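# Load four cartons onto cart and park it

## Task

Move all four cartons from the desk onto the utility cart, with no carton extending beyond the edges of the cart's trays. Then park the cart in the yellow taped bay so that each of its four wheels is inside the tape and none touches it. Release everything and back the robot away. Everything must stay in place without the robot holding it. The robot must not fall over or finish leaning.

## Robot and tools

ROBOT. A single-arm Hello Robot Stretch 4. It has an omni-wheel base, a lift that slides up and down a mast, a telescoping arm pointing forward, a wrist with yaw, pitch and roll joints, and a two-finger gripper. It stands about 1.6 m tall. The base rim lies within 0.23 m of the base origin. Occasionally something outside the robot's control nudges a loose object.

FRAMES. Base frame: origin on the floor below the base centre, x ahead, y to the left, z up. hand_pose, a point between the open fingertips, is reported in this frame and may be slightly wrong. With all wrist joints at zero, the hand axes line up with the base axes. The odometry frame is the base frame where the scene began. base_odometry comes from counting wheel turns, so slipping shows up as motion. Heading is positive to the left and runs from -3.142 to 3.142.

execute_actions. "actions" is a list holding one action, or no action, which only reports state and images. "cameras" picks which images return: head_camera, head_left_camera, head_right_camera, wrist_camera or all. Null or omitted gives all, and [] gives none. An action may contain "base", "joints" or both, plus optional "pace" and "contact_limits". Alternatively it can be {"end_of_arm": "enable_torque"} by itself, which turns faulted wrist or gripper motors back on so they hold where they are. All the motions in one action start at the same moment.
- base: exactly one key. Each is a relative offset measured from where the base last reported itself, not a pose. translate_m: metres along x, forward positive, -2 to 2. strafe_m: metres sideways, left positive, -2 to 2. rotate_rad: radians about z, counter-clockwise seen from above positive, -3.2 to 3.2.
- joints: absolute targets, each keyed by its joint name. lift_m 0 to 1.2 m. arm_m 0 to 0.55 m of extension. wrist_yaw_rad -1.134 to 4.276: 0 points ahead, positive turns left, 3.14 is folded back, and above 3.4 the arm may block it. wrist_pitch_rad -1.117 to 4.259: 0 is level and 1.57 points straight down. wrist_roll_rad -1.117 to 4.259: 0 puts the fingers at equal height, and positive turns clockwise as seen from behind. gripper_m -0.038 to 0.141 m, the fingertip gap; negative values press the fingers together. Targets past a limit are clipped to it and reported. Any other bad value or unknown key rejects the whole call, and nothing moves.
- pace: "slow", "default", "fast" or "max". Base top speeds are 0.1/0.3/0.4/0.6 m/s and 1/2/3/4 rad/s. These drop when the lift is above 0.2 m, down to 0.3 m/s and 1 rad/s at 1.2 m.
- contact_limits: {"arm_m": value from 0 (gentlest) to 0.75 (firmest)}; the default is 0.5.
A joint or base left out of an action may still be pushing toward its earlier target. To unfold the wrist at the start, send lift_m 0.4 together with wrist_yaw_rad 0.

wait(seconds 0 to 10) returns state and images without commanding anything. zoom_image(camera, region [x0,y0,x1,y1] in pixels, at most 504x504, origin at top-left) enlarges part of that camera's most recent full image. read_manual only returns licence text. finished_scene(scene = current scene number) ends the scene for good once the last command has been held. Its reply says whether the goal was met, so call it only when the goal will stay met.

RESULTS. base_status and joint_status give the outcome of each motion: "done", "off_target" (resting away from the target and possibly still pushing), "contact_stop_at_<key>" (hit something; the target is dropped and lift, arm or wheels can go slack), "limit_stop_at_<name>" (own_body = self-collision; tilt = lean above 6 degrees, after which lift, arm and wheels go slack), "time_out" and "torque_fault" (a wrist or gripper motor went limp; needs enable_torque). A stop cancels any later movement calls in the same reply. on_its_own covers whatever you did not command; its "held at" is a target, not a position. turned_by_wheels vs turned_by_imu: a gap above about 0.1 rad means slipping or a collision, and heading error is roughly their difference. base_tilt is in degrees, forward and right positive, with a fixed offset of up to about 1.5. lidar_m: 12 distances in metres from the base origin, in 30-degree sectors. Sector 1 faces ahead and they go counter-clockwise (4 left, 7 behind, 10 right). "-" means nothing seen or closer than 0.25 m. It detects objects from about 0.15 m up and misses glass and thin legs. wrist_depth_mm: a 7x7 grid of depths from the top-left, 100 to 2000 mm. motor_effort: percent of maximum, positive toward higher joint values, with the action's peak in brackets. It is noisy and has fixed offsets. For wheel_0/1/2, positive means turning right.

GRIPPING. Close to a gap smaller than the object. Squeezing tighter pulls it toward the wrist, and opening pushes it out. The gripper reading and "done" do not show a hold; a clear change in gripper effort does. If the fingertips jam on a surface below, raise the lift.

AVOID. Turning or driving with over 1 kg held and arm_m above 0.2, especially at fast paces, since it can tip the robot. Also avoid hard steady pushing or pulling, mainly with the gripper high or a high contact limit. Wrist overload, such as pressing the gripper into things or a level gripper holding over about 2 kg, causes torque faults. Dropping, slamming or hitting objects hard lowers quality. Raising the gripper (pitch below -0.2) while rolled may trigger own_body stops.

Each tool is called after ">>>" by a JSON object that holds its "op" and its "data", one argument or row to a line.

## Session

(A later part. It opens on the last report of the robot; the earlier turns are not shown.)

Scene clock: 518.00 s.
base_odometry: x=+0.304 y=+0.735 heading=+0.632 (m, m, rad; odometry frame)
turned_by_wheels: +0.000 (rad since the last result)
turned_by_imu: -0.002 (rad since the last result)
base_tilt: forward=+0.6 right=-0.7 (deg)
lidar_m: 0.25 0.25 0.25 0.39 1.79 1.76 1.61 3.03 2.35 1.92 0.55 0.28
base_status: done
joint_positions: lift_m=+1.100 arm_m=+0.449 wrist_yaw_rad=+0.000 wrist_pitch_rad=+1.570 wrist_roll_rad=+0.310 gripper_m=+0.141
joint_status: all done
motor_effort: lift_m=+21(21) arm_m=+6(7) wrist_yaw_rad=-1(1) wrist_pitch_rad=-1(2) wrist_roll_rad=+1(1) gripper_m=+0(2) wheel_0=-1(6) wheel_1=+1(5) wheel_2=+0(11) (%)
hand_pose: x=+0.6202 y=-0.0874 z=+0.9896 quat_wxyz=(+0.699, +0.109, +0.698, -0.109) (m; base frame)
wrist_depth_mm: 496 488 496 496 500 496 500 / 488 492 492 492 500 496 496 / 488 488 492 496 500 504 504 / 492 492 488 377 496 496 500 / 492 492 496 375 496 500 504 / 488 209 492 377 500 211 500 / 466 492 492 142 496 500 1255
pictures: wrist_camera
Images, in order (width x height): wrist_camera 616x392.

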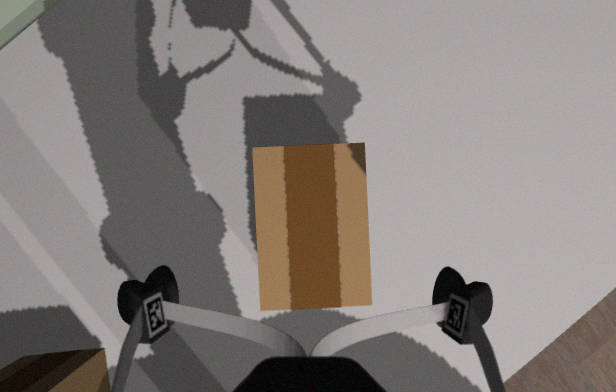

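>>> {"op": "execute_actions", "data": {
  "actions": [
    {"base":{"strafe_m":-0.012},"joints":{"arm_m":0.471,"wrist_roll_rad":0.265,"lift_m":0.91}}
  ],
  "cameras": ["wrist_camera"]
}}

>>> {"op": "execute_actions", "data": {
  "actions": [
    {"joints":{"gripper_m":0.05}}
  ],
  "cameras": []
}}

>>> {"op": "execute_actions", "data": {
  "actions": [
    {"joints":{"lift_m":1.12}}
  ],
  "cameras": ["wrist_camera"]
}}

Scene clock: 532.03 s.
base_odometry: x=+0.311 y=+0.726 heading=+0.631 (m, m, rad; odometry frame)
turned_by_wheels: +0.000 (rad since the last result)
turned_by_imu: +0.001 (rad since the last result)
base_tilt: forward=+0.7 right=-0.7 (deg)
lidar_m: 0.25 0.25 0.25 0.38 1.82 1.73 1.61 3.06 2.34 1.90 0.57 0.25
base_status: done
joint_positions: lift_m=+0.910 arm_m=+0.470 wrist_yaw_rad=+0.000 wrist_pitch_rad=+1.570 wrist_roll_rad=+0.266 gripper_m=+0.141
joint_status: all done
motor_effort: lift_m=+15(22) arm_m=+6(6) wrist_yaw_rad=+0(0) wrist_pitch_rad=-2(3) wrist_roll_rad=-1(2) gripper_m=+2(0) wheel_0=+0(7) wheel_1=-1(5) wheel_2=+0(1) (%)
hand_pose: x=+0.6410 y=-0.0874 z=+0.8001 quat_wxyz=(+0.701, +0.094, +0.701, -0.094) (m; base frame)
wrist_depth_mm: 301 301 303 301 304 306 309 / 298 303 300 303 304 306 307 / 300 301 301 301 304 304 307 / 300 301 184 185 185 304 307 / 300 301 185 184 186 306 307 / 300 203 184 184 186 211 306 / 303 303 185 148 186 306 307
pictures: wrist_camera
Images, in order (width x height): wrist_camera 616x392.

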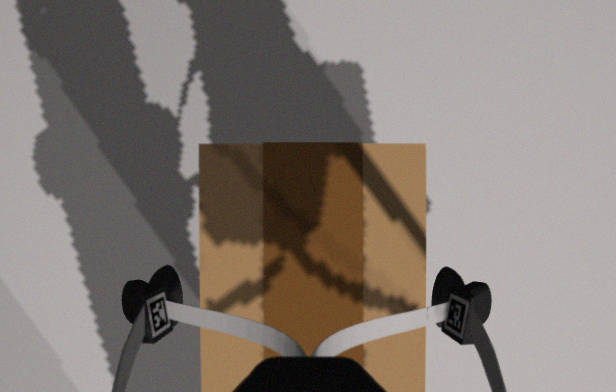

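Scene clock: 533.97 s.
base_odometry: x=+0.311 y=+0.726 heading=+0.631 (m, m, rad; odometry frame)
turned_by_wheels: +0.000 (rad since the last result)
turned_by_imu: +0.001 (rad since the last result)
base_tilt: forward=+0.6 right=-0.7 (deg)
lidar_m: 0.25 0.25 0.25 0.39 1.80 1.76 1.64 3.07 2.32 1.90 0.60 0.29
base_status: not commanded
joint_positions: lift_m=+0.910 arm_m=+0.470 wrist_yaw_rad=+0.000 wrist_pitch_rad=+1.570 wrist_roll_rad=+0.266 gripper_m=+0.051
joint_status: all done
motor_effort: lift_m=+17(17) arm_m=+6(6) wrist_yaw_rad=+0(0) wrist_pitch_rad=-2(3) wrist_roll_rad=-2(3) gripper_m=-21(24) wheel_0=-1(1) wheel_1=-1(1) wheel_2=+0(0) (%)
hand_pose: x=+0.6410 y=-0.0874 z=+0.7999 quat_wxyz=(+0.701, +0.094, +0.701, -0.094) (m; base frame)
wrist_depth_mm: 297 297 300 300 301 303 306 / 298 298 301 301 301 304 304 / 297 300 168 168 169 303 304 / 297 300 168 168 169 303 304 / 298 298 168 168 170 303 306 / 298 184 168 168 169 304 304 / 298 300 168 168 169 304 306
pictures: none
No camera images: the call's "cameras" was empty. Leave "cameras" out to get every camera's image.

Scene clock: 535.93 s.
base_odometry: x=+0.311 y=+0.726 heading=+0.631 (m, m, rad; odometry frame)
turned_by_wheels: +0.000 (rad since the last result)
turned_by_imu: +0.001 (rad since the last result)
base_tilt: forward=+0.7 right=-0.7 (deg)
lidar_m: 0.25 0.25 0.25 0.41 1.82 1.75 1.65 3.07 2.32 1.90 0.59 0.27
base_status: not commanded
joint_positions: lift_m=+1.120 arm_m=+0.470 wrist_yaw_rad=+0.000 wrist_pitch_rad=+1.570 wrist_roll_rad=+0.266 gripper_m=+0.051
joint_status: all done
motor_effort: lift_m=+25(23) arm_m=+6(6) wrist_yaw_rad=+0(0) wrist_pitch_rad=-2(2) wrist_roll_rad=-1(1) gripper_m=-24(23) wheel_0=-1(1) wheel_1=-1(1) wheel_2=+0(0) (%)
hand_pose: x=+0.6410 y=-0.0874 z=+1.0093 quat_wxyz=(+0.701, +0.094, +0.701, -0.094) (m; base frame)
wrist_depth_mm: 508 504 512 512 512 517 517 / 508 508 508 517 517 517 517 / 508 512 169 168 170 517 517 / 508 512 168 168 169 517 517 / 508 512 169 168 169 517 517 / 508 183 168 169 169 517 521 / 473 512 168 168 170 517 1255
pictures: wrist_camera
Images, in order (width x height): wrist_camera 616x392.

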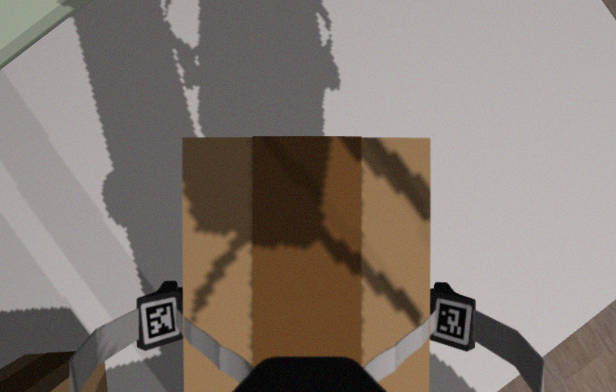

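>>> {"op": "execute_actions", "data": {
  "actions": [
    {"base":{"rotate_rad":2.936},"joints":{"arm_m":0.15,"wrist_roll_rad":0.797}}
  ],
  "cameras": ["head_camera"]
}}

>>> {"op": "execute_actions", "data": {
  "actions": [
    {"base":{"translate_m":1.3},"joints":{"arm_m":0.475},"pace":"fast"}
  ],
  "cameras": ["wrist_camera","head_right_camera"]
}}

Scene clock: 558.47 s.
base_odometry: x=+0.311 y=+0.726 heading=-2.716 (m, m, rad; odometry frame)
turned_by_wheels: +2.936 (rad since the last result)
turned_by_imu: +2.870 (rad since the last result)
base_tilt: forward=+0.7 right=-0.7 (deg)
lidar_m: 0.25 3.06 2.40 1.99 1.85 0.32 0.25 0.25 0.25 0.29 1.81 0.25
base_status: done
joint_positions: lift_m=+1.120 arm_m=+0.151 wrist_yaw_rad=+0.000 wrist_pitch_rad=+1.570 wrist_roll_rad=+0.797 gripper_m=+0.051
joint_status: all done
motor_effort: lift_m=+24(25) arm_m=-6(6) wrist_yaw_rad=-1(1) wrist_pitch_rad=-1(0) wrist_roll_rad=+2(7) gripper_m=-23(23) wheel_0=-1(4) wheel_1=+0(5) wheel_2=+0(4) (%)
hand_pose: x=+0.3223 y=-0.0874 z=+1.0094 quat_wxyz=(+0.652, +0.274, +0.651, -0.274) (m; base frame)
wrist_depth_mm: 1255 1255 1255 1255 1255 1281 1308 / 1229 1255 1255 1255 1255 1281 1255 / 1229 1255 169 168 169 1255 1308 / 1229 1229 168 168 170 1255 1308 / 1255 1255 169 169 169 1281 1281 / 1255 184 168 168 169 1281 1281 / 1229 1229 168 168 170 676 1281
pictures: head_camera
Images, in order (width x height): head_camera 420x560.

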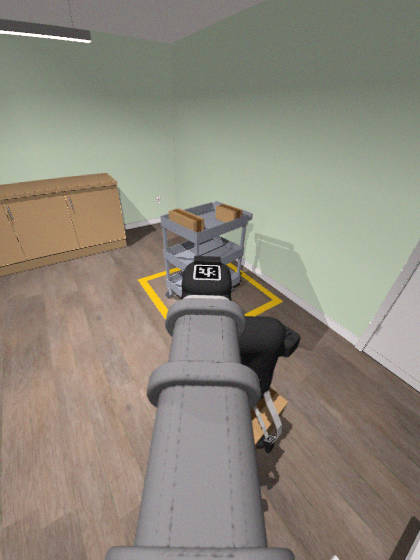

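Scene clock: 563.97 s.
base_odometry: x=-0.873 y=+0.189 heading=-2.716 (m, m, rad; odometry frame)
turned_by_wheels: +0.000 (rad since the last result)
turned_by_imu: -0.002 (rad since the last result)
base_tilt: forward=+0.7 right=-0.7 (deg)
lidar_m: 0.31 0.37 2.01 2.46 2.39 2.66 1.40 1.27 1.71 1.19 1.10 0.61
base_status: done
joint_positions: lift_m=+1.120 arm_m=+0.474 wrist_yaw_rad=+0.000 wrist_pitch_rad=+1.570 wrist_roll_rad=+0.797 gripper_m=+0.051
joint_status: all done
motor_effort: lift_m=+24(24) arm_m=+6(7) wrist_yaw_rad=-1(1) wrist_pitch_rad=-2(5) wrist_roll_rad=+0(2) gripper_m=-24(23) wheel_0=+1(5) wheel_1=+1(6) wheel_2=+1(8) (%)
hand_pose: x=+0.6452 y=-0.0874 z=+1.0094 quat_wxyz=(+0.652, +0.274, +0.651, -0.274) (m; base frame)
wrist_depth_mm: 430 317 319 322 421 1229 1182 / 433 317 317 320 430 1255 1255 / 430 433 168 168 170 1255 1281 / 433 436 168 168 169 1255 1255 / 433 433 168 168 170 1281 1281 / 433 199 168 168 169 1255 1255 / 430 433 168 168 169 1042 1255
pictures: head_right_camera, wrist_camera
Images, in order (width x height): head_right_camera 420x672, wrist_camera 616x392.

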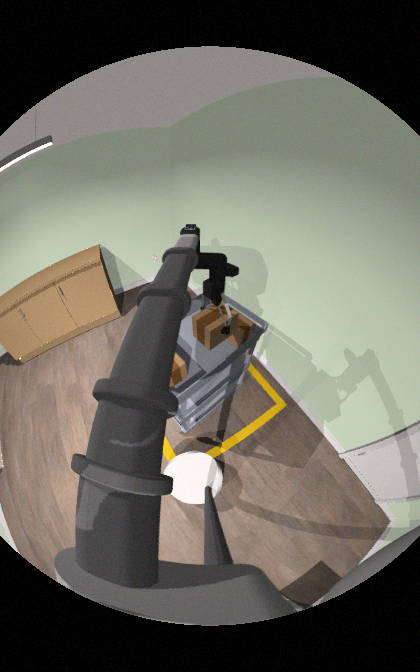

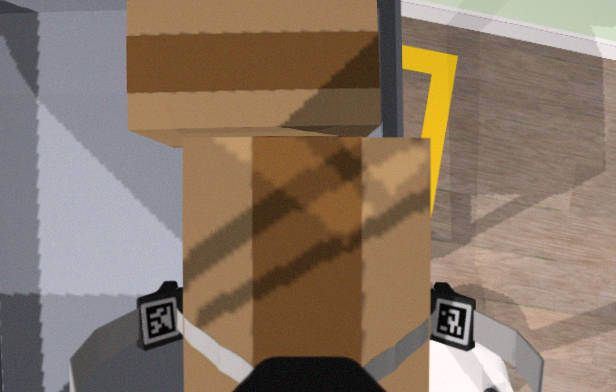

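>>> {"op": "execute_actions", "data": {
  "actions": [
    {"base":{"strafe_m":0.046},"joints":{"arm_m":0.464,"wrist_roll_rad":0.77}}
  ],
  "cameras": ["wrist_camera"]
}}

Scene clock: 571.87 s.
base_odometry: x=-0.854 y=+0.147 heading=-2.715 (m, m, rad; odometry frame)
turned_by_wheels: +0.000 (rad since the last result)
turned_by_imu: +0.001 (rad since the last result)
base_tilt: forward=+0.6 right=-0.7 (deg)
lidar_m: 0.33 0.43 2.00 2.41 2.34 2.64 1.42 1.30 1.78 1.20 1.14 0.52
base_status: done
joint_positions: lift_m=+1.120 arm_m=+0.465 wrist_yaw_rad=+0.000 wrist_pitch_rad=+1.570 wrist_roll_rad=+0.771 gripper_m=+0.051
joint_status: all done
motor_effort: lift_m=+24(24) arm_m=-6(6) wrist_yaw_rad=+0(1) wrist_pitch_rad=-2(1) wrist_roll_rad=-2(5) gripper_m=-23(21) wheel_0=+2(7) wheel_1=+0(6) wheel_2=+0(1) (%)
hand_pose: x=+0.6362 y=-0.0874 z=+1.0094 quat_wxyz=(+0.656, +0.266, +0.655, -0.266) (m; base frame)
wrist_depth_mm: 433 433 317 320 319 1281 1205 / 433 433 330 329 366 1229 1308 / 433 436 168 169 170 1281 1308 / 430 433 168 169 169 1281 1255 / 430 436 168 168 169 1308 1281 / 430 199 168 168 169 1255 1281 / 433 402 168 168 169 1042 1308
pictures: wrist_camera
Images, in order (width x height): wrist_camera 616x392.

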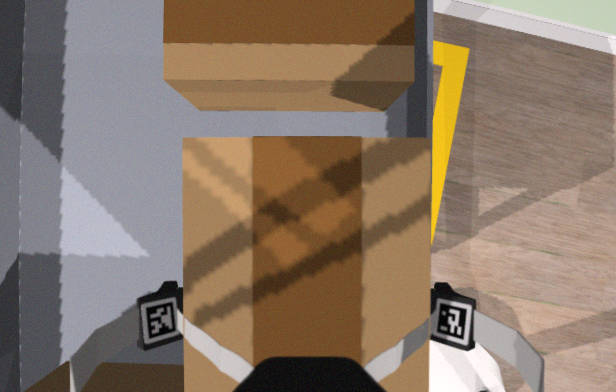

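>>> {"op": "execute_actions", "data": {
  "actions": [
    {"joints":{"lift_m":0.985}}
  ],
  "cameras": []
}}

>>> {"op": "execute_actions", "data": {
  "actions": [
    {"joints":{"gripper_m":0.135}}
  ],
  "cameras": []
}}

>>> {"op": "execute_actions", "data": {
  "actions": [
    {"joints":{"lift_m":1.1}}
  ],
  "cameras": ["wrist_camera"]
}}

Scene clock: 581.73 s.
base_odometry: x=-0.854 y=+0.147 heading=-2.715 (m, m, rad; odometry frame)
turned_by_wheels: +0.000 (rad since the last result)
turned_by_imu: +0.001 (rad since the last result)
base_tilt: forward=+0.7 right=-0.7 (deg)
lidar_m: 0.33 0.43 2.01 2.39 2.34 2.61 1.43 1.32 1.79 1.23 1.14 0.52
base_status: not commanded
joint_positions: lift_m=+0.985 arm_m=+0.465 wrist_yaw_rad=+0.000 wrist_pitch_rad=+1.570 wrist_roll_rad=+0.771 gripper_m=+0.051
joint_status: all done
motor_effort: lift_m=+17(21) arm_m=-6(6) wrist_yaw_rad=+0(0) wrist_pitch_rad=-2(2) wrist_roll_rad=-1(1) gripper_m=-24(22) wheel_0=+2(2) wheel_1=+0(0) wheel_2=-1(0) (%)
hand_pose: x=+0.6362 y=-0.0874 z=+0.8749 quat_wxyz=(+0.656, +0.266, +0.655, -0.266) (m; base frame)
wrist_depth_mm: 298 218 218 219 217 254 1160 / 298 300 301 303 304 296 1118 / 298 300 168 169 170 297 1138 / 298 300 168 168 170 294 1138 / 300 300 168 168 170 293 1138 / 298 183 168 168 170 236 1138 / 298 300 168 168 169 249 1118
pictures: none
No camera images: the call's "cameras" was empty. Leave "cameras" out to get every camera's image.

Scene clock: 583.57 s.
base_odometry: x=-0.854 y=+0.147 heading=-2.715 (m, m, rad; odometry frame)
turned_by_wheels: +0.000 (rad since the last result)
turned_by_imu: +0.001 (rad since the last result)
base_tilt: forward=+0.7 right=-0.7 (deg)
lidar_m: 0.34 0.38 2.01 2.36 2.35 2.63 1.40 1.26 1.79 1.26 1.12 0.53
base_status: not commanded
joint_positions: lift_m=+0.985 arm_m=+0.465 wrist_yaw_rad=+0.000 wrist_pitch_rad=+1.570 wrist_roll_rad=+0.770 gripper_m=+0.135
joint_status: all done
motor_effort: lift_m=+17(17) arm_m=-6(6) wrist_yaw_rad=+0(1) wrist_pitch_rad=-3(5) wrist_roll_rad=-2(3) gripper_m=-2(25) wheel_0=+2(2) wheel_1=+0(0) wheel_2=+0(0) (%)
hand_pose: x=+0.6360 y=-0.0874 z=+0.8749 quat_wxyz=(+0.655, +0.266, +0.655, -0.266) (m; base frame)
wrist_depth_mm: 300 216 217 218 217 254 1138 / 298 301 303 304 306 297 1118 / 301 303 303 304 306 297 1138 / 300 301 185 186 186 296 1138 / 300 301 184 186 187 293 1138 / 300 205 185 185 186 236 1138 / 300 300 185 148 186 287 1118
pictures: none
No camera images: the call's "cameras" was empty. Leave "cameras" out to get every camera's image.

Scene clock: 585.10 s.
base_odometry: x=-0.854 y=+0.147 heading=-2.715 (m, m, rad; odometry frame)
turned_by_wheels: +0.000 (rad since the last result)
turned_by_imu: +0.000 (rad since the last result)
base_tilt: forward=+0.7 right=-0.8 (deg)
lidar_m: 0.33 0.45 1.99 2.36 2.33 2.61 1.39 1.30 1.76 1.22 1.13 0.52
base_status: not commanded
joint_positions: lift_m=+1.100 arm_m=+0.465 wrist_yaw_rad=+0.000 wrist_pitch_rad=+1.570 wrist_roll_rad=+0.770 gripper_m=+0.135
joint_status: all done
motor_effort: lift_m=+23(26) arm_m=-5(6) wrist_yaw_rad=+1(1) wrist_pitch_rad=-2(3) wrist_roll_rad=-1(2) gripper_m=+2(1) wheel_0=+2(2) wheel_1=+0(0) wheel_2=+0(1) (%)
hand_pose: x=+0.6360 y=-0.0874 z=+0.9894 quat_wxyz=(+0.655, +0.266, +0.655, -0.266) (m; base frame)
wrist_depth_mm: 415 413 300 301 301 1255 1229 / 413 415 327 330 353 1255 1255 / 410 415 418 421 424 1229 1255 / 415 418 418 298 389 1255 1255 / 415 418 415 301 384 1255 1229 / 413 206 301 301 301 1255 1255 / 413 407 415 148 399 1025 1255
pictures: wrist_camera
Images, in order (width x height): wrist_camera 616x392.

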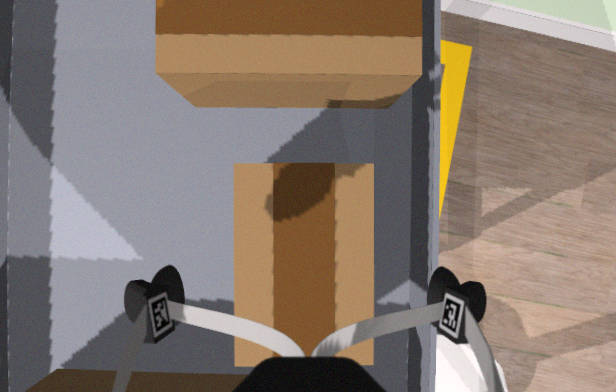

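>>> {"op": "execute_actions", "data": {
  "actions": [
    {"base":{"rotate_rad":-2.856},"joints":{"arm_m":0.1,"gripper_m":0.141,"wrist_roll_rad":0.34},"pace":"fast"}
  ],
  "cameras": ["head_camera"]
}}

>>> {"op": "execute_actions", "data": {
  "actions": [
    {"base":{"translate_m":1.2},"joints":{"arm_m":0.46},"pace":"fast"}
  ],
  "cameras": ["wrist_camera"]
}}

Scene clock: 602.07 s.
base_odometry: x=-0.854 y=+0.147 heading=+0.712 (m, m, rad; odometry frame)
turned_by_wheels: -2.856 (rad since the last result)
turned_by_imu: -2.788 (rad since the last result)
base_tilt: forward=+0.6 right=-0.7 (deg)
lidar_m: 1.30 1.31 1.34 1.15 0.84 0.34 0.32 1.95 2.26 2.34 2.57 1.58
base_status: done
joint_positions: lift_m=+1.100 arm_m=+0.101 wrist_yaw_rad=+0.000 wrist_pitch_rad=+1.570 wrist_roll_rad=+0.340 gripper_m=+0.141
joint_status: all done
motor_effort: lift_m=+21(23) arm_m=-6(7) wrist_yaw_rad=+0(1) wrist_pitch_rad=-1(2) wrist_roll_rad=+0(9) gripper_m=+2(1) wheel_0=+0(5) wheel_1=+1(7) wheel_2=-1(3) (%)
hand_pose: x=+0.2722 y=-0.0874 z=+0.9896 quat_wxyz=(+0.697, +0.120, +0.697, -0.120) (m; base frame)
wrist_depth_mm: 1205 1229 1229 1229 1229 1229 1255 / 1229 1229 1229 1229 1255 1229 1255 / 1229 1229 1205 1229 1229 1255 1255 / 1205 1255 1255 1229 1255 1229 1255 / 1229 1229 1229 1025 1229 1229 1281 / 1229 209 1025 1025 1008 210 1255 / 1229 1229 1229 142 1255 1229 1229
pictures: head_camera
Images, in order (width x height): head_camera 420x560.

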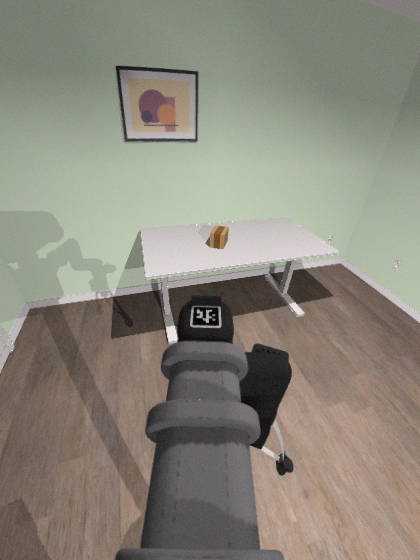

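Scene clock: 607.20 s.
base_odometry: x=+0.054 y=+0.931 heading=+0.712 (m, m, rad; odometry frame)
turned_by_wheels: +0.000 (rad since the last result)
turned_by_imu: -0.002 (rad since the last result)
base_tilt: forward=+0.7 right=-0.7 (deg)
lidar_m: 0.25 0.25 0.25 0.37 1.47 1.74 1.51 3.12 2.61 2.21 0.41 0.25
base_status: done
joint_positions: lift_m=+1.100 arm_m=+0.459 wrist_yaw_rad=+0.000 wrist_pitch_rad=+1.570 wrist_roll_rad=+0.340 gripper_m=+0.141
joint_status: all done
motor_effort: lift_m=+21(21) arm_m=+6(6) wrist_yaw_rad=+0(1) wrist_pitch_rad=-1(2) wrist_roll_rad=-3(1) gripper_m=+2(1) wheel_0=+0(6) wheel_1=+0(5) wheel_2=+0(9) (%)
hand_pose: x=+0.6302 y=-0.0874 z=+0.9896 quat_wxyz=(+0.697, +0.120, +0.697, -0.120) (m; base frame)
wrist_depth_mm: 473 492 496 496 496 500 500 / 496 488 496 496 500 504 496 / 488 488 496 496 500 500 500 / 484 492 492 496 496 500 504 / 488 492 492 377 496 496 500 / 488 209 492 377 377 211 500 / 492 492 496 141 496 496 500
pictures: wrist_camera
Images, in order (width x height): wrist_camera 616x392.

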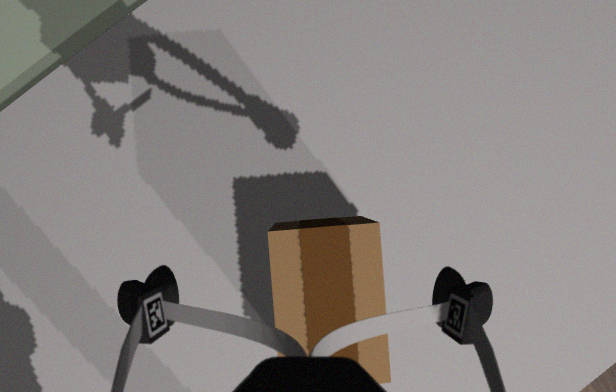

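>>> {"op": "execute_actions", "data": {
  "actions": [
    {"joints":{"arm_m":0.401,"wrist_roll_rad":0.265,"lift_m":0.91}}
  ],
  "cameras": ["wrist_camera"]
}}

>>> {"op": "execute_actions", "data": {
  "actions": [
    {"joints":{"gripper_m":0.05}}
  ],
  "cameras": []
}}

>>> {"op": "execute_actions", "data": {
  "actions": [
    {"joints":{"lift_m":1.12}}
  ],
  "cameras": ["wrist_camera","head_left_camera"]
}}

Scene clock: 615.43 s.
base_odometry: x=+0.054 y=+0.931 heading=+0.712 (m, m, rad; odometry frame)
turned_by_wheels: +0.000 (rad since the last result)
turned_by_imu: +0.001 (rad since the last result)
base_tilt: forward=+0.7 right=-0.7 (deg)
lidar_m: 0.25 0.25 0.25 0.36 1.47 1.71 1.50 3.11 2.60 2.20 0.37 0.25
base_status: not commanded
joint_positions: lift_m=+0.910 arm_m=+0.402 wrist_yaw_rad=+0.000 wrist_pitch_rad=+1.570 wrist_roll_rad=+0.266 gripper_m=+0.141
joint_status: all done
motor_effort: lift_m=+14(21) arm_m=-6(7) wrist_yaw_rad=+0(1) wrist_pitch_rad=-2(2) wrist_roll_rad=-3(6) gripper_m=-1(0) wheel_0=+0(0) wheel_1=+0(0) wheel_2=+0(0) (%)
hand_pose: x=+0.5731 y=-0.0874 z=+0.8002 quat_wxyz=(+0.701, +0.094, +0.701, -0.094) (m; base frame)
wrist_depth_mm: 300 301 304 304 306 306 307 / 300 303 303 304 306 307 306 / 301 301 304 304 306 307 306 / 300 303 185 185 186 307 306 / 301 301 185 185 186 307 307 / 301 203 185 185 186 211 309 / 301 301 185 147 186 307 309
pictures: wrist_camera
Images, in order (width x height): wrist_camera 616x392.

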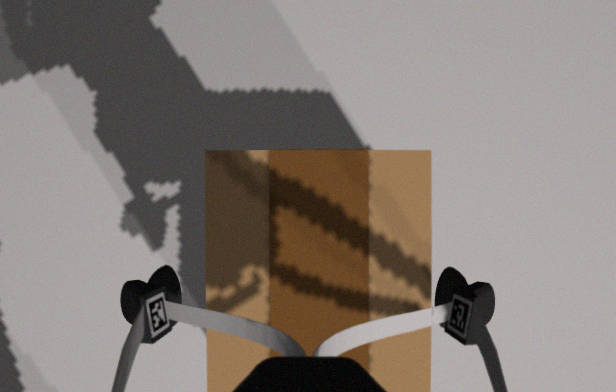

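Scene clock: 617.37 s.
base_odometry: x=+0.054 y=+0.931 heading=+0.712 (m, m, rad; odometry frame)
turned_by_wheels: +0.000 (rad since the last result)
turned_by_imu: +0.001 (rad since the last result)
base_tilt: forward=+0.6 right=-0.7 (deg)
lidar_m: 0.25 0.25 0.25 0.36 1.47 1.74 1.53 3.10 2.61 2.22 0.40 0.25
base_status: not commanded
joint_positions: lift_m=+0.910 arm_m=+0.402 wrist_yaw_rad=+0.000 wrist_pitch_rad=+1.570 wrist_roll_rad=+0.265 gripper_m=+0.051
joint_status: all done
motor_effort: lift_m=+17(17) arm_m=-6(6) wrist_yaw_rad=+0(0) wrist_pitch_rad=-3(2) wrist_roll_rad=-1(3) gripper_m=-23(24) wheel_0=+0(0) wheel_1=+0(0) wheel_2=-1(0) (%)
hand_pose: x=+0.5731 y=-0.0874 z=+0.7999 quat_wxyz=(+0.701, +0.094, +0.701, -0.094) (m; base frame)
wrist_depth_mm: 300 300 301 301 303 303 304 / 298 300 300 303 303 306 304 / 298 300 301 301 304 303 304 / 298 301 168 168 169 306 306 / 298 300 168 168 170 306 306 / 298 183 168 168 169 306 304 / 300 300 169 168 169 304 306
pictures: none
No camera images: the call's "cameras" was empty. Leave "cameras" out to get every camera's image.

Scene clock: 619.33 s.
base_odometry: x=+0.054 y=+0.931 heading=+0.712 (m, m, rad; odometry frame)
turned_by_wheels: +0.000 (rad since the last result)
turned_by_imu: +0.001 (rad since the last result)
base_tilt: forward=+0.7 right=-0.7 (deg)
lidar_m: 0.25 0.25 0.25 0.34 1.48 1.72 1.50 3.10 2.60 2.22 0.40 0.25
base_status: not commanded
joint_positions: lift_m=+1.120 arm_m=+0.402 wrist_yaw_rad=+0.000 wrist_pitch_rad=+1.570 wrist_roll_rad=+0.265 gripper_m=+0.051
joint_status: all done
motor_effort: lift_m=+25(25) arm_m=-6(6) wrist_yaw_rad=+0(0) wrist_pitch_rad=-2(2) wrist_roll_rad=-2(3) gripper_m=-24(23) wheel_0=+0(0) wheel_1=+0(0) wheel_2=-1(1) (%)
hand_pose: x=+0.5731 y=-0.0874 z=+1.0093 quat_wxyz=(+0.701, +0.094, +0.701, -0.094) (m; base frame)
wrist_depth_mm: 508 508 512 517 512 517 521 / 504 512 512 517 517 517 517 / 508 508 517 512 517 521 512 / 508 512 168 168 169 517 521 / 512 517 169 168 169 517 521 / 508 184 169 168 169 517 521 / 508 517 169 168 169 521 1255
pictures: head_left_camera, wrist_camera
Images, in order (width x height): head_left_camera 420x672, wrist_camera 616x392.

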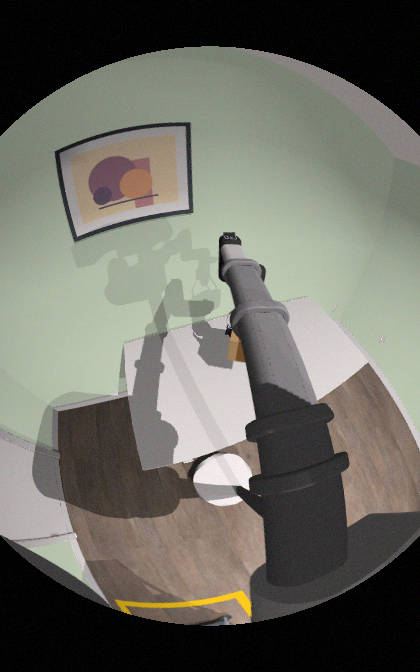

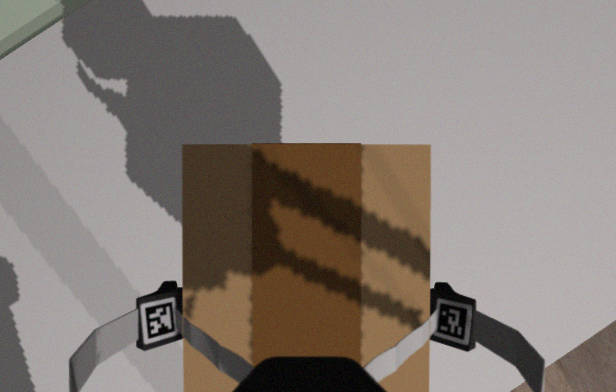

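>>> {"op": "execute_actions", "data": {
  "actions": [
    {"base":{"rotate_rad":-0.242},"joints":{"arm_m":0.15,"wrist_roll_rad":1.47}}
  ],
  "cameras": []
}}

>>> {"op": "execute_actions", "data": {
  "actions": [
    {"base":{"translate_m":-1.36},"pace":"fast"}
  ],
  "cameras": []
}}

>>> {"op": "execute_actions", "data": {
  "actions": [
    {"base":{"rotate_rad":-2.5},"joints":{"arm_m":0.47}}
  ],
  "cameras": ["wrist_camera","head_right_camera"]
}}

Scene clock: 636.03 s.
base_odometry: x=+0.054 y=+0.931 heading=+0.470 (m, m, rad; odometry frame)
turned_by_wheels: -0.242 (rad since the last result)
turned_by_imu: -0.235 (rad since the last result)
base_tilt: forward=+0.7 right=-0.7 (deg)
lidar_m: 0.25 0.25 0.25 0.25 1.47 1.55 1.52 1.73 2.82 2.29 0.69 0.26
base_status: done
joint_positions: lift_m=+1.120 arm_m=+0.151 wrist_yaw_rad=+0.000 wrist_pitch_rad=+1.570 wrist_roll_rad=+1.470 gripper_m=+0.051
joint_status: all done
motor_effort: lift_m=+25(25) arm_m=-6(7) wrist_yaw_rad=+0(1) wrist_pitch_rad=-2(1) wrist_roll_rad=+1(7) gripper_m=-22(22) wheel_0=+0(4) wheel_1=-1(5) wheel_2=-1(7) (%)
hand_pose: x=+0.3221 y=-0.0874 z=+1.0093 quat_wxyz=(+0.525, +0.474, +0.524, -0.474) (m; base frame)
wrist_depth_mm: 508 508 512 1255 1281 1281 1281 / 512 504 517 1229 1255 1281 1281 / 508 508 512 521 1255 1255 1308 / 504 504 168 168 169 1281 1281 / 508 512 169 168 170 1025 1255 / 504 183 168 168 169 1060 1255 / 504 512 168 168 169 1281 1308
pictures: none
No camera images: the call's "cameras" was empty. Leave "cameras" out to get every camera's image.

Scene clock: 641.73 s.
base_odometry: x=-1.158 y=+0.315 heading=+0.470 (m, m, rad; odometry frame)
turned_by_wheels: +0.000 (rad since the last result)
turned_by_imu: +0.006 (rad since the last result)
base_tilt: forward=+0.6 right=-0.7 (deg)
lidar_m: 0.25 1.44 1.16 0.86 0.81 0.52 0.32 0.28 0.27 2.69 2.67 0.29
base_status: done
joint_positions: lift_m=+1.120 arm_m=+0.151 wrist_yaw_rad=+0.000 wrist_pitch_rad=+1.570 wrist_roll_rad=+1.470 gripper_m=+0.051
joint_status: not commanded
motor_effort: lift_m=+24(25) arm_m=-6(6) wrist_yaw_rad=+0(0) wrist_pitch_rad=-2(2) wrist_roll_rad=+2(1) gripper_m=-24(25) wheel_0=-1(5) wheel_1=-1(4) wheel_2=+0(8) (%)
hand_pose: x=+0.3221 y=-0.0874 z=+1.0093 quat_wxyz=(+0.525, +0.474, +0.524, -0.474) (m; base frame)
wrist_depth_mm: 1255 1229 1255 1255 1308 1281 1281 / 1229 1255 1255 1281 1255 1281 1229 / 1255 1229 1281 1255 1229 1281 788 / 1255 1229 168 168 169 1118 778 / 1229 1255 169 168 169 1060 750 / 1255 184 168 168 169 1042 1118 / 1255 1229 168 168 169 1281 1308
pictures: none
No camera images: the call's "cameras" was empty. Leave "cameras" out to get every camera's image.

Scene clock: 645.03 s.
base_odometry: x=-1.158 y=+0.315 heading=-2.030 (m, m, rad; odometry frame)
turned_by_wheels: -2.500 (rad since the last result)
turned_by_imu: -2.441 (rad since the last result)
base_tilt: forward=+0.7 right=-0.8 (deg)
lidar_m: 0.27 0.26 2.67 2.90 1.70 1.37 2.11 1.03 0.82 0.81 0.43 0.29
base_status: done
joint_positions: lift_m=+1.120 arm_m=+0.469 wrist_yaw_rad=+0.000 wrist_pitch_rad=+1.570 wrist_roll_rad=+1.470 gripper_m=+0.051
joint_status: all done
motor_effort: lift_m=+24(24) arm_m=+5(7) wrist_yaw_rad=-1(2) wrist_pitch_rad=+0(1) wrist_roll_rad=+1(1) gripper_m=-22(24) wheel_0=+1(5) wheel_1=+0(5) wheel_2=-1(5) (%)
hand_pose: x=+0.6404 y=-0.0874 z=+1.0094 quat_wxyz=(+0.525, +0.474, +0.524, -0.474) (m; base frame)
wrist_depth_mm: 1205 1255 442 442 375 327 329 / 1205 1255 442 442 445 442 433 / 1229 1255 421 439 442 342 329 / 1229 1229 168 168 169 327 327 / 1205 1205 168 168 169 325 327 / 1229 183 168 168 169 325 327 / 1229 1229 169 168 169 324 436
pictures: head_right_camera, wrist_camera
Images, in order (width x height): head_right_camera 420x672, wrist_camera 616x392.

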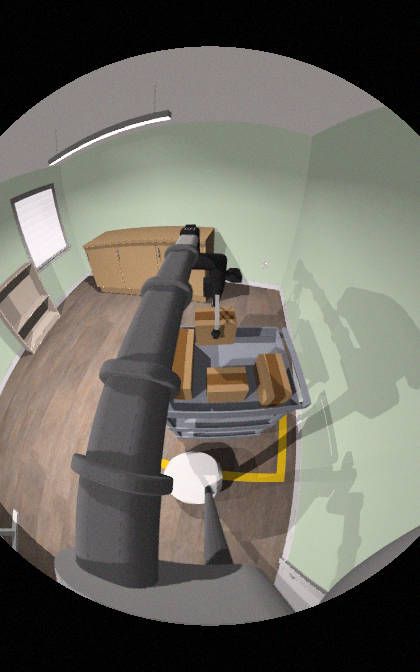

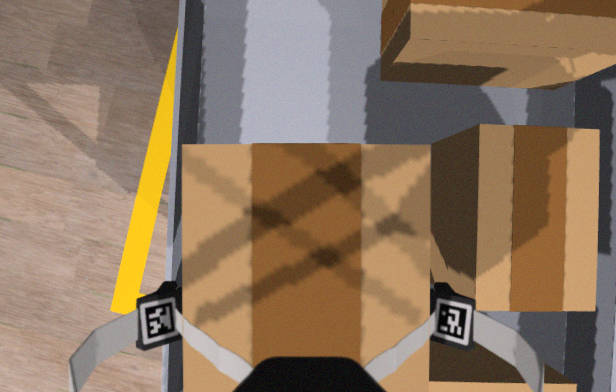

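>>> {"op": "execute_actions", "data": {
  "actions": [
    {"base":{"strafe_m":-0.035},"joints":{"wrist_roll_rad":1.52,"arm_m":0.468}}
  ],
  "cameras": ["wrist_camera"]
}}

>>> {"op": "execute_actions", "data": {
  "actions": [
    {"joints":{"lift_m":0.98}}
  ],
  "cameras": ["wrist_camera"]
}}

Scene clock: 655.37 s.
base_odometry: x=-1.190 y=+0.331 heading=-2.030 (m, m, rad; odometry frame)
turned_by_wheels: +0.000 (rad since the last result)
turned_by_imu: +0.001 (rad since the last result)
base_tilt: forward=+0.6 right=-0.7 (deg)
lidar_m: 0.27 0.29 2.69 2.91 1.73 1.40 2.12 1.00 0.75 0.74 0.47 0.31
base_status: done
joint_positions: lift_m=+1.120 arm_m=+0.469 wrist_yaw_rad=+0.000 wrist_pitch_rad=+1.570 wrist_roll_rad=+1.519 gripper_m=+0.051
joint_status: all done
motor_effort: lift_m=+24(24) arm_m=-6(5) wrist_yaw_rad=+0(1) wrist_pitch_rad=+0(1) wrist_roll_rad=+1(7) gripper_m=-21(22) wheel_0=+1(8) wheel_1=+0(6) wheel_2=+0(0) (%)
hand_pose: x=+0.6403 y=-0.0874 z=+1.0094 quat_wxyz=(+0.513, +0.487, +0.512, -0.487) (m; base frame)
wrist_depth_mm: 1229 1255 436 442 325 327 330 / 1229 1205 439 442 399 359 357 / 1229 1255 442 439 442 445 442 / 1229 1255 168 168 169 327 327 / 1229 1255 168 168 169 325 327 / 1229 183 168 168 169 325 325 / 1205 1255 168 168 168 373 439
pictures: wrist_camera
Images, in order (width x height): wrist_camera 616x392.

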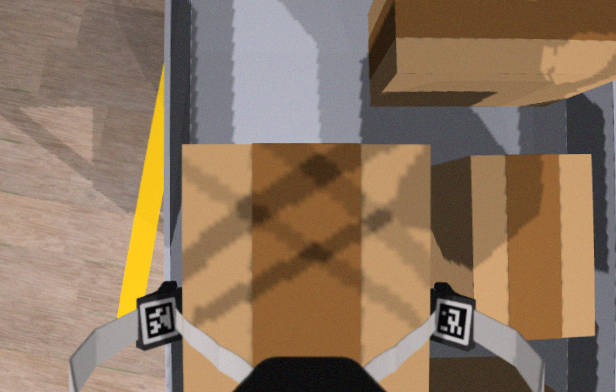

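Scene clock: 657.03 s.
base_odometry: x=-1.190 y=+0.331 heading=-2.030 (m, m, rad; odometry frame)
turned_by_wheels: +0.000 (rad since the last result)
turned_by_imu: +0.000 (rad since the last result)
base_tilt: forward=+0.7 right=-0.7 (deg)
lidar_m: 0.26 0.28 2.69 2.93 1.73 1.41 2.10 1.03 0.78 0.76 0.44 0.30
base_status: not commanded
joint_positions: lift_m=+0.980 arm_m=+0.469 wrist_yaw_rad=+0.000 wrist_pitch_rad=+1.570 wrist_roll_rad=+1.519 gripper_m=+0.051
joint_status: all done
motor_effort: lift_m=+18(22) arm_m=-6(6) wrist_yaw_rad=-1(1) wrist_pitch_rad=+0(1) wrist_roll_rad=+1(1) gripper_m=-22(20) wheel_0=+1(1) wheel_1=+0(0) wheel_2=+0(0) (%)
hand_pose: x=+0.6403 y=-0.0874 z=+0.8699 quat_wxyz=(+0.513, +0.487, +0.512, -0.487) (m; base frame)
wrist_depth_mm: 1078 279 298 301 303 237 236 / 1060 278 297 300 301 304 306 / 1098 281 297 300 301 304 236 / 1078 281 168 168 169 301 219 / 1078 279 169 168 169 301 220 / 1078 183 168 168 169 252 220 / 1078 256 168 168 169 301 215
pictures: wrist_camera
Images, in order (width x height): wrist_camera 616x392.

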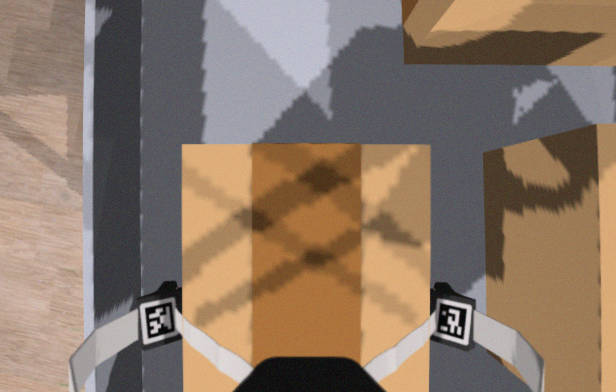

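>>> {"op": "execute_actions", "data": {
  "actions": [
    {"joints":{"gripper_m":0.135}}
  ],
  "cameras": []
}}

>>> {"op": "execute_actions", "data": {
  "actions": [
    {"joints":{"lift_m":1.1}}
  ],
  "cameras": ["wrist_camera"]
}}

>>> {"op": "execute_actions", "data": {
  "actions": [
    {"base":{"translate_m":-0.6},"joints":{"arm_m":0.0,"wrist_roll_rad":0},"pace":"fast"}
  ]
}}

Scene clock: 662.10 s.
base_odometry: x=-1.190 y=+0.331 heading=-2.030 (m, m, rad; odometry frame)
turned_by_wheels: +0.000 (rad since the last result)
turned_by_imu: +0.001 (rad since the last result)
base_tilt: forward=+0.6 right=-0.7 (deg)
lidar_m: 0.27 0.27 2.70 2.93 1.71 1.40 2.11 1.01 0.79 0.76 0.45 0.30
base_status: not commanded
joint_positions: lift_m=+0.980 arm_m=+0.469 wrist_yaw_rad=-0.001 wrist_pitch_rad=+1.572 wrist_roll_rad=+1.520 gripper_m=+0.135
joint_status: all done
motor_effort: lift_m=+17(17) arm_m=-5(6) wrist_yaw_rad=+2(3) wrist_pitch_rad=-7(6) wrist_roll_rad=+1(1) gripper_m=+3(23) wheel_0=+1(1) wheel_1=+0(0) wheel_2=+0(0) (%)
hand_pose: x=+0.6395 y=-0.0874 z=+0.8699 quat_wxyz=(+0.512, +0.487, +0.513, -0.487) (m; base frame)
wrist_depth_mm: 1118 278 301 303 306 237 237 / 1098 281 303 304 306 307 309 / 1098 279 300 303 304 306 236 / 1098 279 183 183 185 304 219 / 1078 279 182 183 185 304 220 / 1078 228 182 182 184 253 221 / 1078 238 182 144 183 304 227
pictures: none
No camera images: the call's "cameras" was empty. Leave "cameras" out to get every camera's image.

Scene clock: 663.63 s.
base_odometry: x=-1.190 y=+0.331 heading=-2.030 (m, m, rad; odometry frame)
turned_by_wheels: +0.000 (rad since the last result)
turned_by_imu: +0.000 (rad since the last result)
base_tilt: forward=+0.6 right=-0.7 (deg)
lidar_m: 0.27 0.29 2.68 2.93 1.73 1.38 2.11 0.98 0.78 0.76 0.44 0.29
base_status: not commanded
joint_positions: lift_m=+1.100 arm_m=+0.469 wrist_yaw_rad=+0.000 wrist_pitch_rad=+1.570 wrist_roll_rad=+1.520 gripper_m=+0.135
joint_status: all done
motor_effort: lift_m=+23(29) arm_m=-5(5) wrist_yaw_rad=+1(2) wrist_pitch_rad=-3(7) wrist_roll_rad=+3(1) gripper_m=+1(1) wheel_0=+1(1) wheel_1=+0(0) wheel_2=+0(0) (%)
hand_pose: x=+0.6399 y=-0.0874 z=+0.9894 quat_wxyz=(+0.513, +0.487, +0.512, -0.487) (m; base frame)
wrist_depth_mm: 1229 1255 418 421 322 309 309 / 1205 1229 421 424 394 357 359 / 1229 1229 421 424 424 424 427 / 1205 1229 415 301 424 307 307 / 1205 1229 418 300 424 306 307 / 1205 206 300 300 301 304 304 / 1205 1205 415 148 399 397 427
pictures: wrist_camera
Images, in order (width x height): wrist_camera 616x392.

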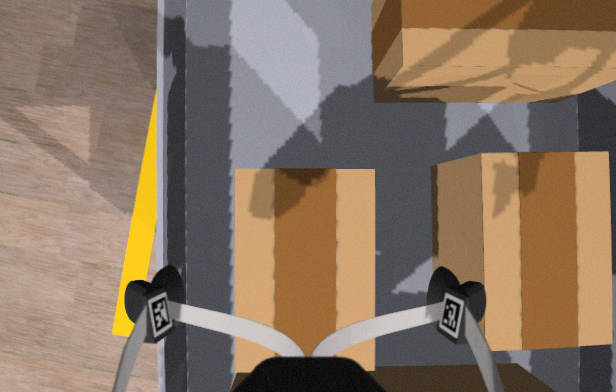

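Scene clock: 666.93 s.
base_odometry: x=-0.923 y=+0.869 heading=-2.031 (m, m, rad; odometry frame)
turned_by_wheels: +0.000 (rad since the last result)
turned_by_imu: +0.003 (rad since the last result)
base_tilt: forward=+0.6 right=-0.7 (deg)
lidar_m: 0.86 2.74 2.95 2.04 0.97 0.86 1.51 0.86 0.71 0.69 0.76 0.89
base_status: done
joint_positions: lift_m=+1.100 arm_m=+0.002 wrist_yaw_rad=+0.000 wrist_pitch_rad=+1.570 wrist_roll_rad=+0.001 gripper_m=+0.135
joint_status: all done
joint sent to its limit — the command would take arm_m past its lower limit, so that joint was sent only as far as its limit.
motor_effort: lift_m=+23(23) arm_m=-6(6) wrist_yaw_rad=+0(1) wrist_pitch_rad=-3(2) wrist_roll_rad=-2(7) gripper_m=+0(3) wheel_0=+1(4) wheel_1=-1(5) wheel_2=-2(9) (%)
hand_pose: x=+0.1734 y=-0.0874 z=+0.9895 quat_wxyz=(+0.707, +0.000, +0.707, +0.000) (m; base frame)
wrist_depth_mm: 1229 1229 1229 1229 1229 1229 1078 / 1229 1229 1205 1255 1255 1255 1025 / 1229 1229 1229 1229 1205 1255 991 / 1229 1255 1229 1255 1255 1255 960 / 1229 1229 1008 1025 1229 1229 946 / 1255 204 1008 1008 1229 1118 946 / 1229 1255 1229 148 1229 1138 946
pictures: head_camera, head_left_camera, head_right_camera, wrist_camera
Images, in order (width x height): head_camera 420x560, head_left_camera 420x672, head_right_camera 420x672, wrist_camera 616x392.

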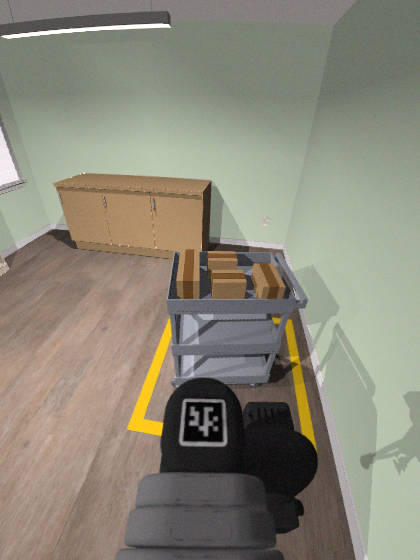

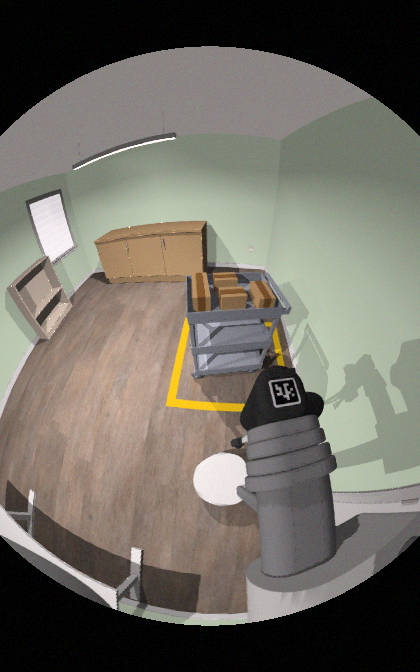

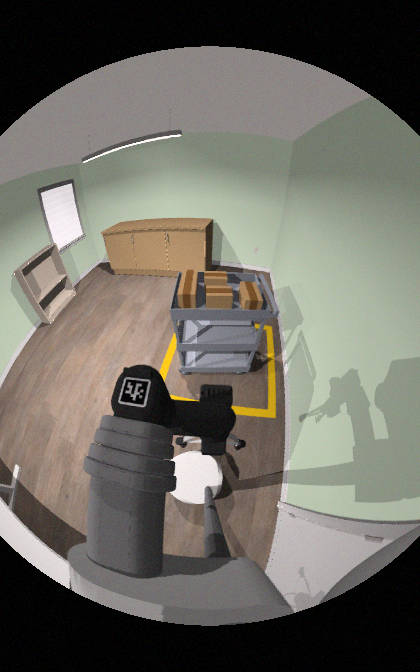

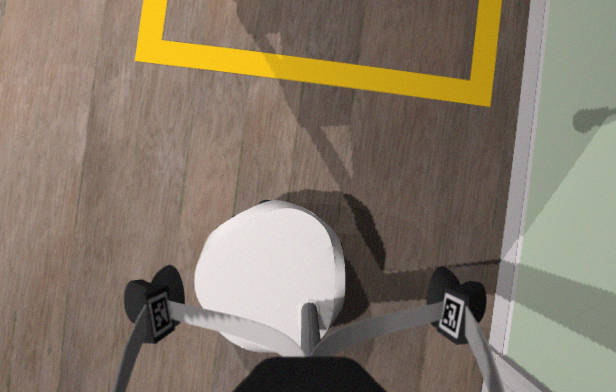

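>>> {"op": "zoom_image", "data": {
  "camera": "head_left_camera",
  "region": [150, 260, 310, 420]
}}

Region (150, 260, 310, 420) of head_left_camera's 420x672 image, scaled by 3.150, with more detail than that image has.

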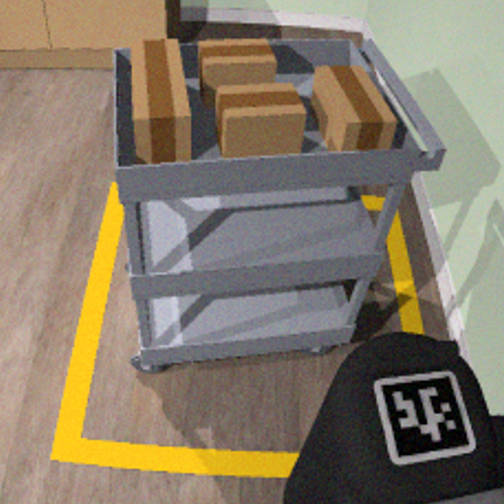

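>>> {"op": "finished_scene", "data": {
  "scene": 1
}}

The scene is finished: the task was done.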